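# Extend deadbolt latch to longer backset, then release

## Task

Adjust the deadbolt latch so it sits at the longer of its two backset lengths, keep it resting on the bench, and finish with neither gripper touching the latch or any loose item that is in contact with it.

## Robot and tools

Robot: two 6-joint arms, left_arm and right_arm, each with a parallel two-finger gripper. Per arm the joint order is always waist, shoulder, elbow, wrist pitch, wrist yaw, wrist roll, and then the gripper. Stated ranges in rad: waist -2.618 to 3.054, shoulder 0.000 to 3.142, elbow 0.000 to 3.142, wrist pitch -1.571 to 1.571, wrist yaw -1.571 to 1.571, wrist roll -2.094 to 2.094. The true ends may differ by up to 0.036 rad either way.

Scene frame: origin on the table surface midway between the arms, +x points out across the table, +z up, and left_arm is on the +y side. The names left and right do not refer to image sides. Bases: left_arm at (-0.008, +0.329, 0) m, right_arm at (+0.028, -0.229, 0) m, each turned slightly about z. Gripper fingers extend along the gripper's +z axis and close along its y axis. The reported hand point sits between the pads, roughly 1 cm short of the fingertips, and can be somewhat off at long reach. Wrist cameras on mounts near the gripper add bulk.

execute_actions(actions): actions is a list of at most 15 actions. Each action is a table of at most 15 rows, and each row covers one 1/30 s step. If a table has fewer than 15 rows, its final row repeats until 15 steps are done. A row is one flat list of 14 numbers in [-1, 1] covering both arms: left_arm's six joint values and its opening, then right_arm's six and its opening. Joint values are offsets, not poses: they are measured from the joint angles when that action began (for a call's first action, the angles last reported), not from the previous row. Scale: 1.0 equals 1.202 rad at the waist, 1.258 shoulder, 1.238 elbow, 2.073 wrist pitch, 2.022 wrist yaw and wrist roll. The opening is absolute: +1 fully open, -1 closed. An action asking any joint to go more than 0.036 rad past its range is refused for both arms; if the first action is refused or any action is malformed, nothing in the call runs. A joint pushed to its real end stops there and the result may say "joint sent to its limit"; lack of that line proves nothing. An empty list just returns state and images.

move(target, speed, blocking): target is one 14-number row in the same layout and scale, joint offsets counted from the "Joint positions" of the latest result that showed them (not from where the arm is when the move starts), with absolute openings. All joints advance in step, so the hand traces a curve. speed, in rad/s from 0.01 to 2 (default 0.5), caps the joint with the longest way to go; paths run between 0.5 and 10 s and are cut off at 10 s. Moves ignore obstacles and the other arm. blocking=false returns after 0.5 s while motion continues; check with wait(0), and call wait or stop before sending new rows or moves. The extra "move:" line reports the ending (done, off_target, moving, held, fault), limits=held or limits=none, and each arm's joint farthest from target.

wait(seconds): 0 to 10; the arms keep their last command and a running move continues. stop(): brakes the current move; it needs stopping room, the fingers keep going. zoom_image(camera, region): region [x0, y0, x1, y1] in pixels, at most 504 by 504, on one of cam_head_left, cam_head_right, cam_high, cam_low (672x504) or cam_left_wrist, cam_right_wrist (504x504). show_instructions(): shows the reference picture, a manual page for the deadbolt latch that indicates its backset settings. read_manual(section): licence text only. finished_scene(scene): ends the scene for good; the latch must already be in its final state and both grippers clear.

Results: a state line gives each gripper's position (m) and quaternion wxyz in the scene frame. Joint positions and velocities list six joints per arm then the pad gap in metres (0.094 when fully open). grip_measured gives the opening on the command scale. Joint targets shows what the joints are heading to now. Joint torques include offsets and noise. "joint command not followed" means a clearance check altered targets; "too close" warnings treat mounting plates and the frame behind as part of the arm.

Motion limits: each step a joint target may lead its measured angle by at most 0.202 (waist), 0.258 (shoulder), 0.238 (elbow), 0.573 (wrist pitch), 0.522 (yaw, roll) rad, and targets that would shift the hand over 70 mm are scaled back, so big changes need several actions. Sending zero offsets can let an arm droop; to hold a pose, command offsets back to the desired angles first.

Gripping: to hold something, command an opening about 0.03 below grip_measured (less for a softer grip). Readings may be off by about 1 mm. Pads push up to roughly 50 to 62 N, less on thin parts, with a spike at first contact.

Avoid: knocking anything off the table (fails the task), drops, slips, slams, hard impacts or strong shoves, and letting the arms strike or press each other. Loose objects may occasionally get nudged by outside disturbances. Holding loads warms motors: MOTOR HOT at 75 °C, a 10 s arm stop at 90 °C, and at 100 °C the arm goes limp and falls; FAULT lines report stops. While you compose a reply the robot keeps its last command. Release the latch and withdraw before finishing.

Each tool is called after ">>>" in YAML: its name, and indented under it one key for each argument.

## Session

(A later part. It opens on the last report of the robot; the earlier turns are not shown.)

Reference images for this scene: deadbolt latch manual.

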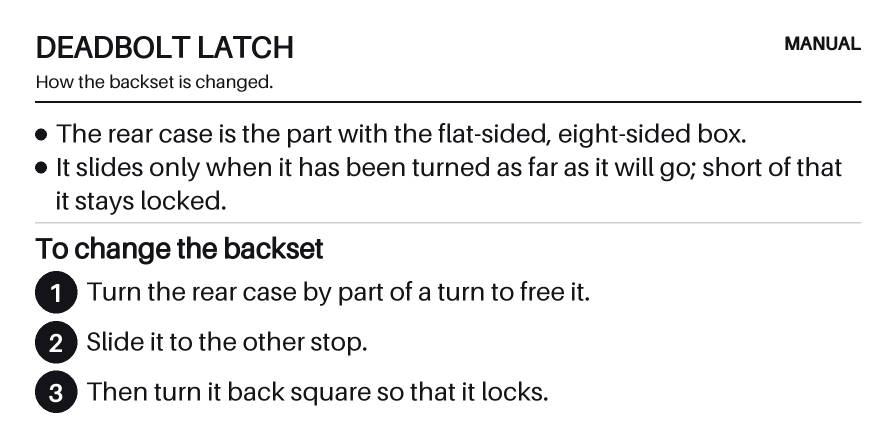

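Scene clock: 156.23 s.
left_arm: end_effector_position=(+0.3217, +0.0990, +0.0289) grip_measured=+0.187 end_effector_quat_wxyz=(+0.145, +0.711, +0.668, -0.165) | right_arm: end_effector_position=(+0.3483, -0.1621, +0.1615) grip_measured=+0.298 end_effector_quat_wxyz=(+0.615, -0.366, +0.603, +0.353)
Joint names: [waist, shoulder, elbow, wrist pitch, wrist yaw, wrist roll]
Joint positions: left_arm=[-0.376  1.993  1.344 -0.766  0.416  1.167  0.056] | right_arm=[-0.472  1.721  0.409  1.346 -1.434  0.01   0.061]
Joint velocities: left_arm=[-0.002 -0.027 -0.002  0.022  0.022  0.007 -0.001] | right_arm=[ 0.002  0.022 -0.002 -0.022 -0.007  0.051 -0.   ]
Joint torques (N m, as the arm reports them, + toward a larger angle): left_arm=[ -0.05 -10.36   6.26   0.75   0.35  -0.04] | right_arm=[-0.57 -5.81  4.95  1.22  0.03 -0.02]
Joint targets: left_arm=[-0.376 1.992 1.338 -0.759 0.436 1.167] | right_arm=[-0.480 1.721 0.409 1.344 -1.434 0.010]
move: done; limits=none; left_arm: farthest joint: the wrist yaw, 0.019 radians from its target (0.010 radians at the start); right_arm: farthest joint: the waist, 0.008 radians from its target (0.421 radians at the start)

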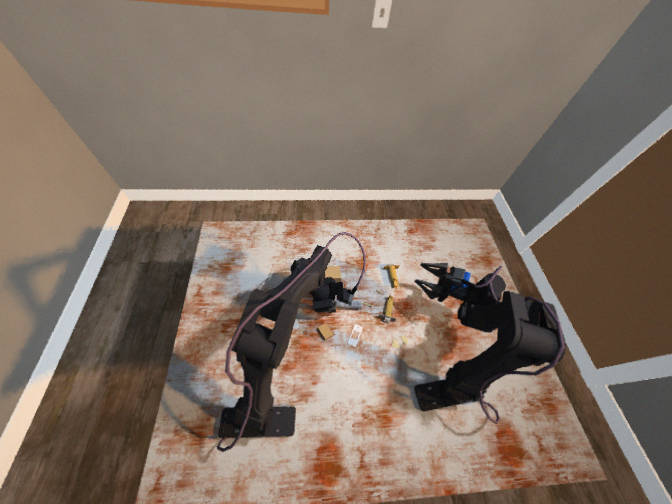

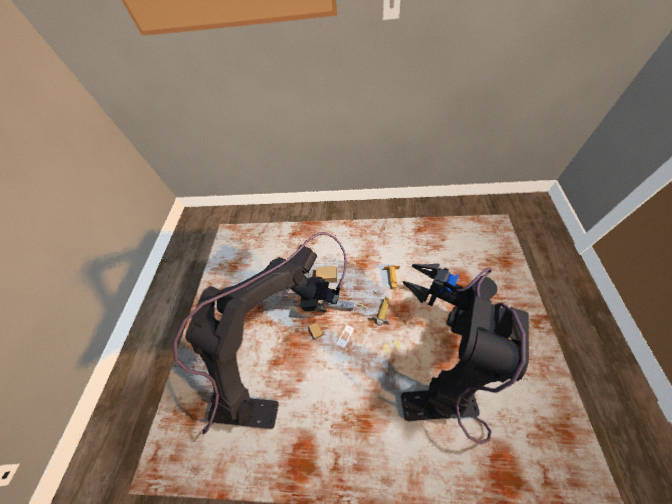

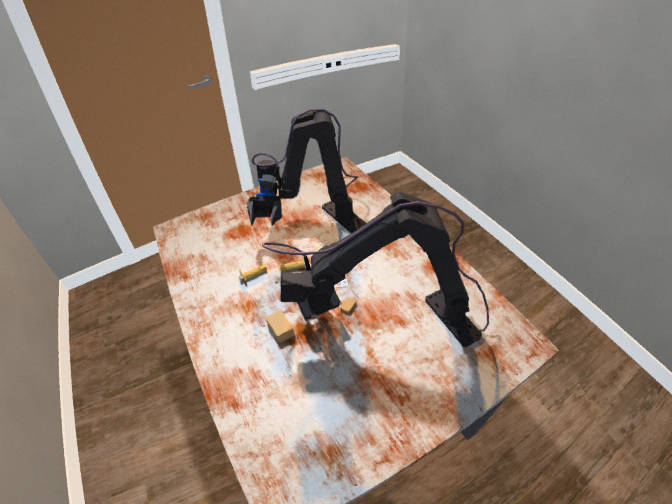

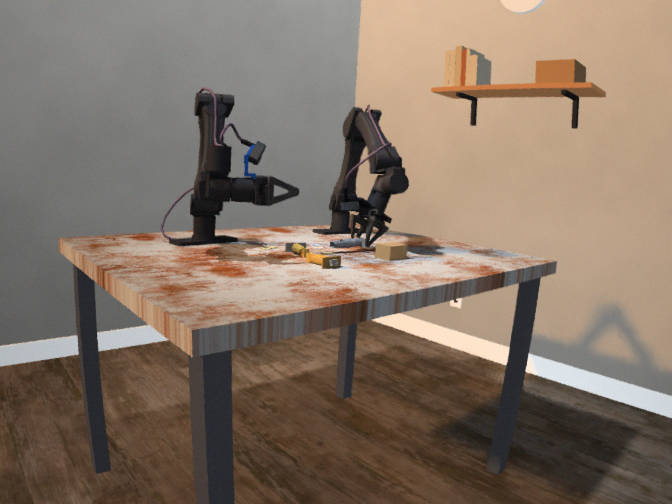

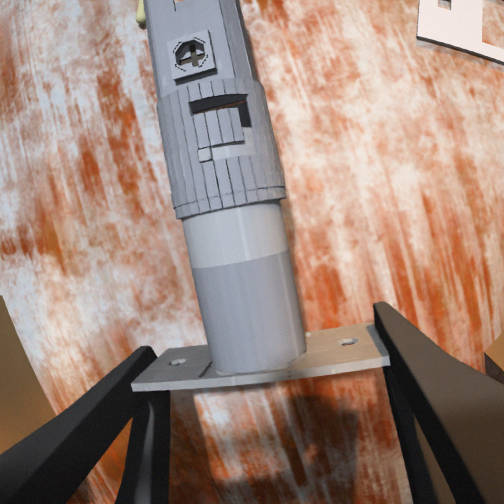

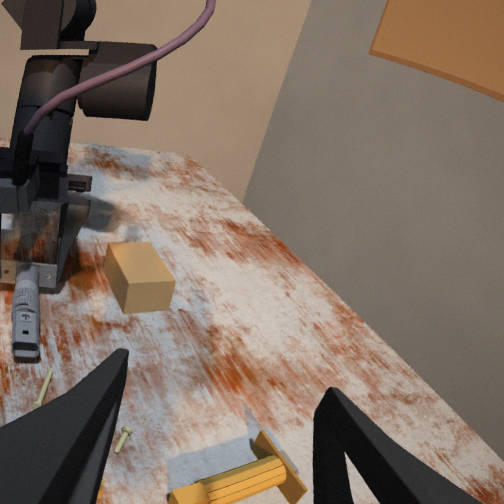

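>>> move:
  target: [0.045,0,-0.055,0.034,0.018,0,0.14,0,0,0,0,0,0,0.3]
  speed: 0.08

Scene clock: 162.70 s.
left_arm: end_effector_position=(+0.3275, +0.1151, +0.0170) grip_measured=+0.187 end_effector_quat_wxyz=(+0.154, +0.695, +0.683, -0.164) | right_arm: end_effector_position=(+0.3483, -0.1621, +0.1618) grip_measured=+0.298 end_effector_quat_wxyz=(+0.615, -0.367, +0.602, +0.352)
Joint names: [waist, shoulder, elbow, wrist pitch, wrist yaw, wrist roll]
Joint positions: left_arm=[-0.328  1.993  1.288 -0.703  0.425  1.167  0.056] | right_arm=[-0.472  1.721  0.409  1.349 -1.434  0.01   0.061]
Joint velocities: left_arm=[-0.002 -0.012  0.002  0.007  0.007  0.037 -0.   ] | right_arm=[-0.007  0.007 -0.017 -0.022 -0.051  0.154  0.   ]
Joint torques (N m, as the arm reports them, + toward a larger angle): left_arm=[  0.47 -10.12   5.66   0.75   0.42  -0.05] | right_arm=[-0.02 -5.67  4.84  1.2   0.02  0.  ]
Joint targets: left_arm=[-0.322 1.993 1.276 -0.696 0.452 1.167] | right_arm=[-0.472 1.721 0.409 1.346 -1.434 0.010]
move: off_target (left_arm); limits=none; left_arm: farthest joint: the wrist yaw, 0.027 radians from its target (0.037 radians at the start); right_arm: farthest joint: the wrist pitch, 0.003 radians from its target (0.000 radians at the start)

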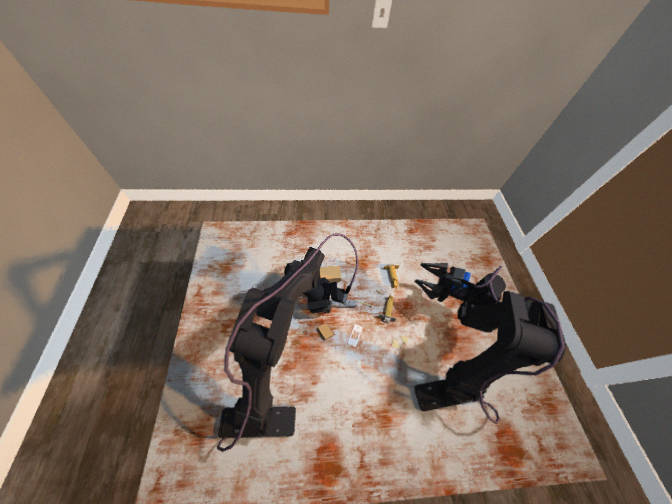

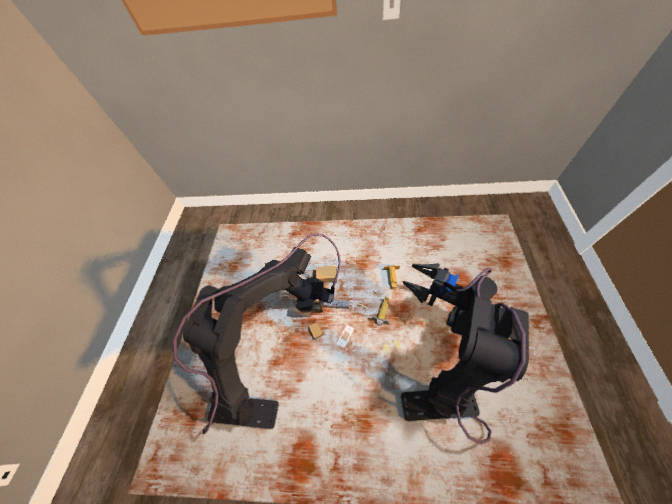

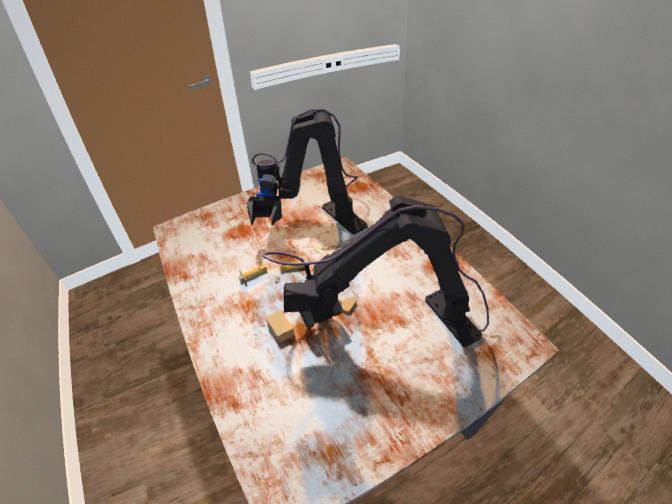

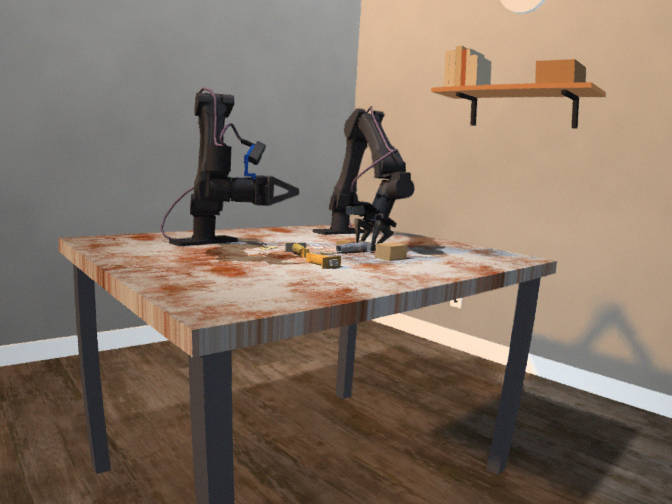

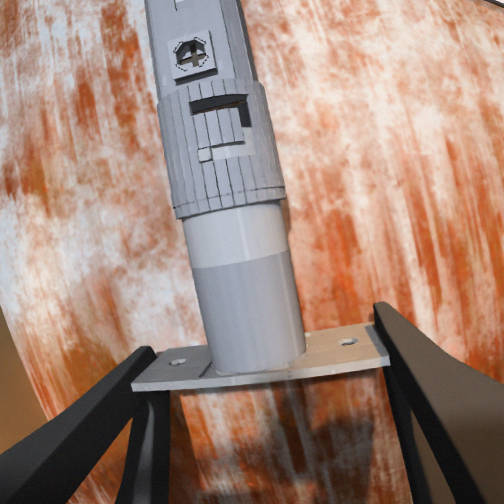

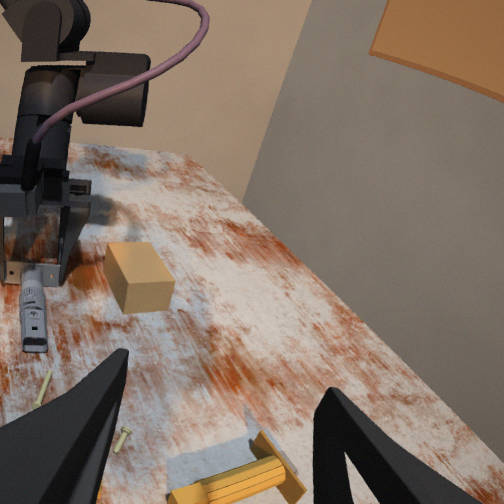

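>>> execute_actions:
  actions:
    - [[0,0,-0.016,0.005,0.012,0,0.14,0,0,0,0,0,0,0.3]]
    - [[0,0,0,0,0.008,0,0.45,0,0,0,0,0,0,0.3]]

>>> move:
  target: [0,-0.09,0.11,-0.105,0.008,0,0.45,0,0,0,0,0,0,0.3]
  speed: 0.3

Scene clock: 169.20 s.
left_arm: end_effector_position=(+0.3283, +0.1148, +0.0171) grip_measured=+0.448 end_effector_quat_wxyz=(+0.155, +0.695, +0.683, -0.163) | right_arm: end_effector_position=(+0.3483, -0.1621, +0.1622) grip_measured=+0.298 end_effector_quat_wxyz=(+0.616, -0.368, +0.601, +0.351)
Joint names: [waist, shoulder, elbow, wrist pitch, wrist yaw, wrist roll]
Joint positions: left_arm=[-0.328  1.993  1.288 -0.7    0.425  1.167  0.068] | right_arm=[-0.472  1.721  0.409  1.354 -1.434  0.01   0.061]
Joint velocities: left_arm=[ 0.002  0.002  0.012 -0.022  0.051 -0.007 -0.   ] | right_arm=[-0.002 -0.002  0.007  0.051 -0.037  0.051  0.001]
Joint torques (N m, as the arm reports them, + toward a larger angle): left_arm=[  0.   -10.17   6.79   0.71   0.33  -0.03] | right_arm=[-0.09 -5.63  4.83  1.24  0.03  0.  ]
Joint targets: left_arm=[-0.328 1.993 1.288 -0.700 0.441 1.167] | right_arm=[-0.472 1.721 0.409 1.351 -1.434 0.010]

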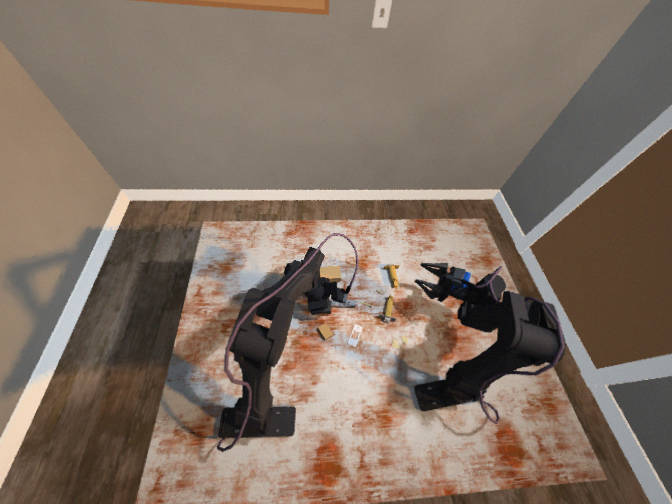

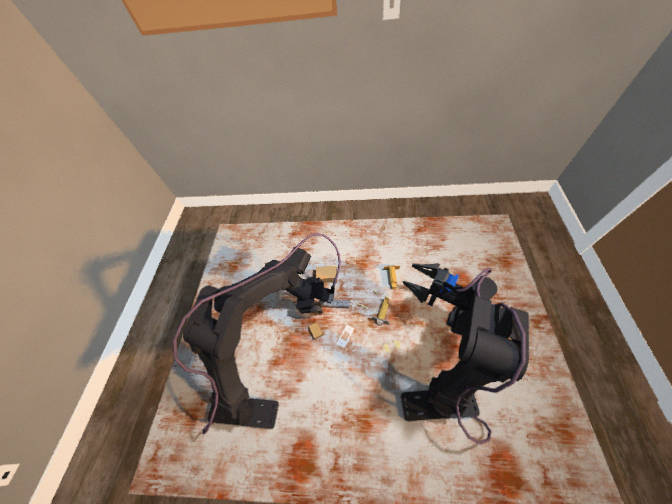

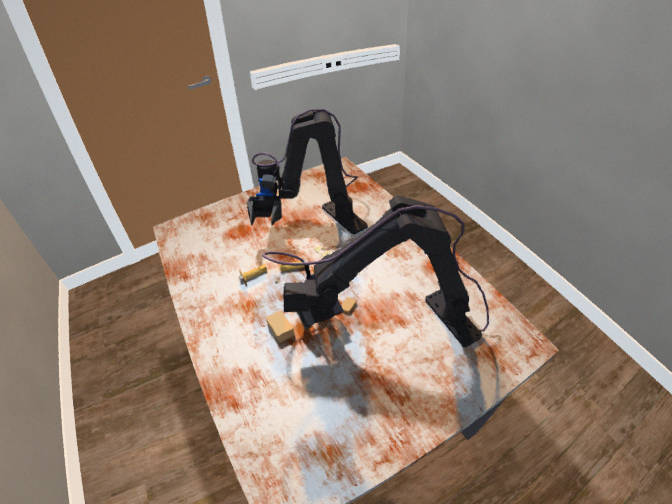

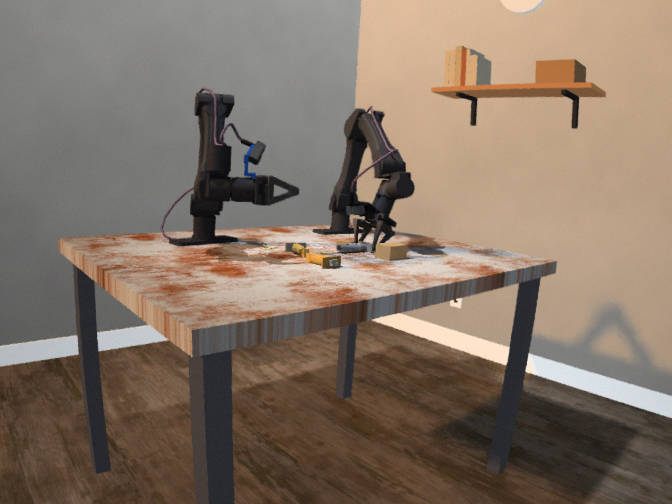

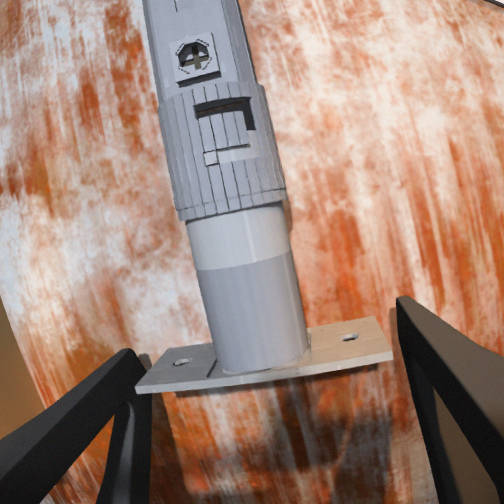

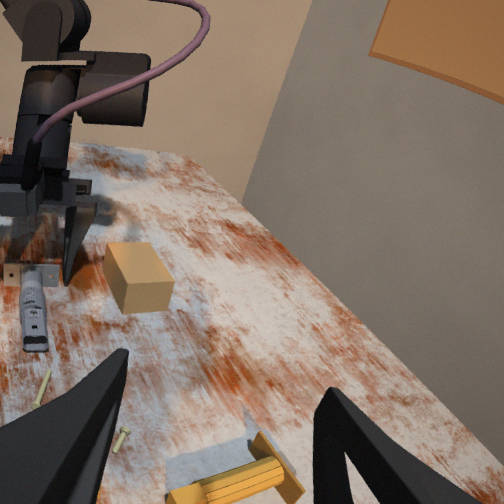

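Scene clock: 170.63 s.
left_arm: end_effector_position=(+0.3259, +0.1157, +0.0770) grip_measured=+0.448 end_effector_quat_wxyz=(+0.160, +0.695, +0.682, -0.161) | right_arm: end_effector_position=(+0.3483, -0.1621, +0.1625) grip_measured=+0.298 end_effector_quat_wxyz=(+0.617, -0.369, +0.601, +0.350)
Joint names: [waist, shoulder, elbow, wrist pitch, wrist yaw, wrist roll]
Joint positions: left_arm=[-0.328  1.895  1.403 -0.901  0.425  1.167  0.068] | right_arm=[-0.472  1.721  0.409  1.357 -1.434  0.01   0.061]
Joint velocities: left_arm=[ 0.007  0.002 -0.002 -0.095 -0.095 -0.051 -0.   ] | right_arm=[-0.012  0.007  0.002  0.037  0.022 -0.007 -0.   ]
Joint torques (N m, as the arm reports them, + toward a larger angle): left_arm=[ -0.02 -10.97   8.84   0.58   0.32  -0.04] | right_arm=[-0.03 -5.73  4.9   1.17  0.04 -0.01]
Joint targets: left_arm=[-0.328 1.879 1.424 -0.917 0.441 1.167] | right_arm=[-0.472 1.721 0.409 1.354 -1.434 0.010]
move: off_target (left_arm); limits=none; left_arm: farthest joint: the elbow, 0.021 radians from its target (0.136 radians at the start); right_arm: farthest joint: the wrist pitch, 0.003 radians from its target (0.000 radians at the start)

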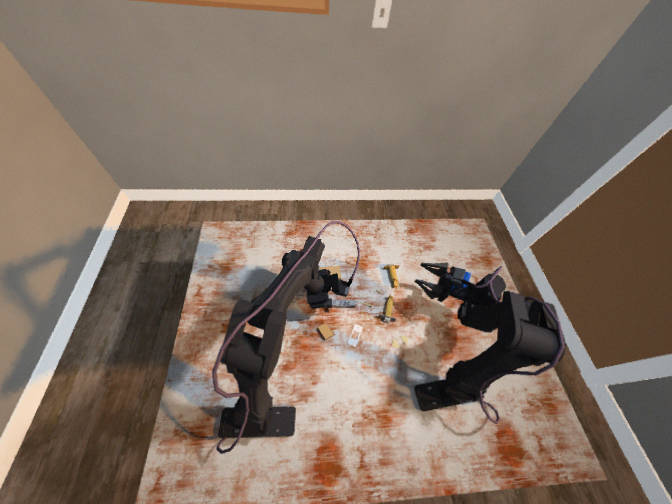

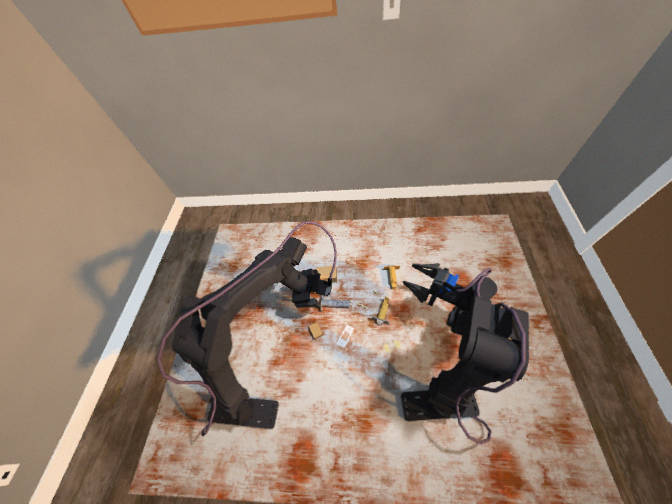

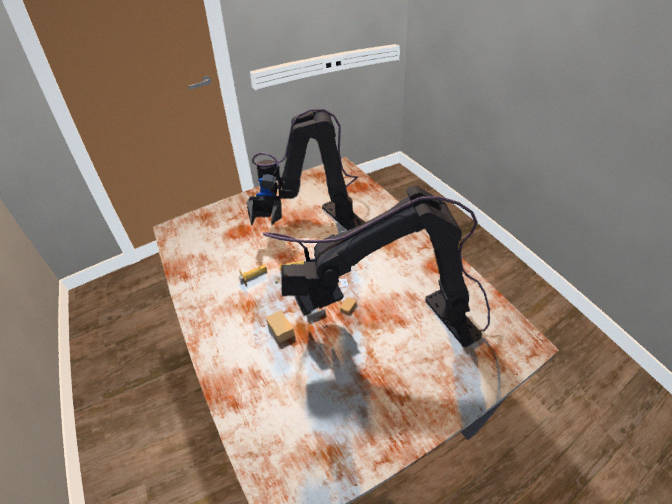

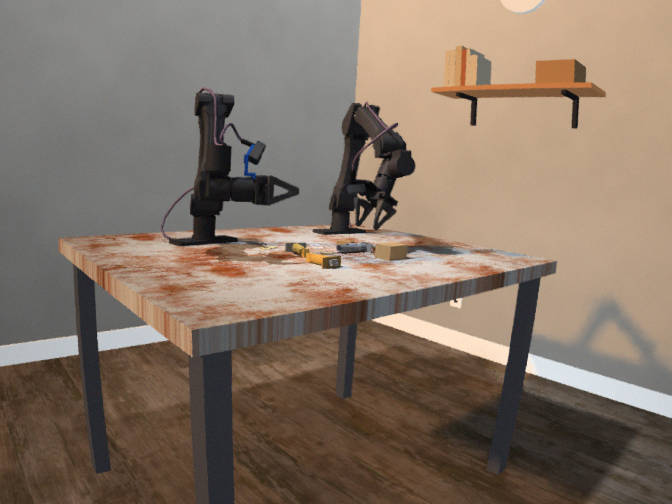

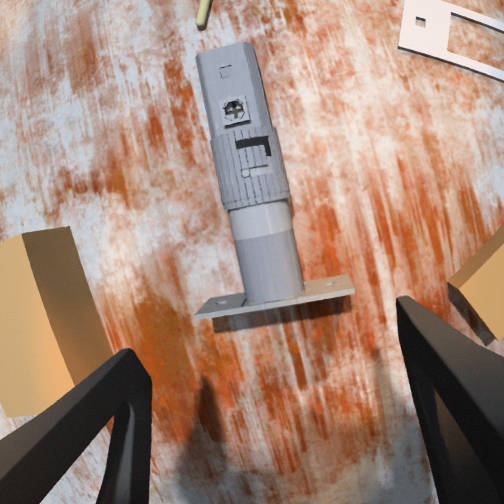

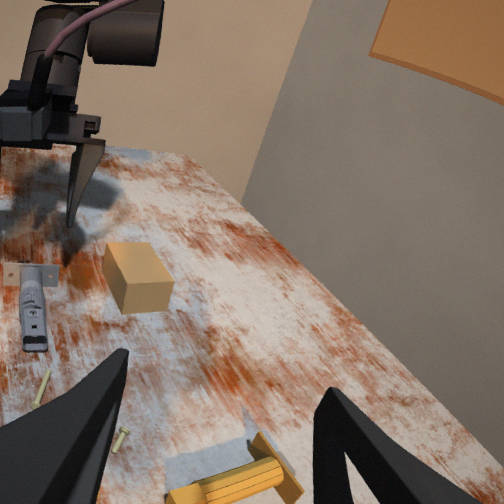

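>>> finished_scene:
  scene: 2

The scene is finished: the task was done.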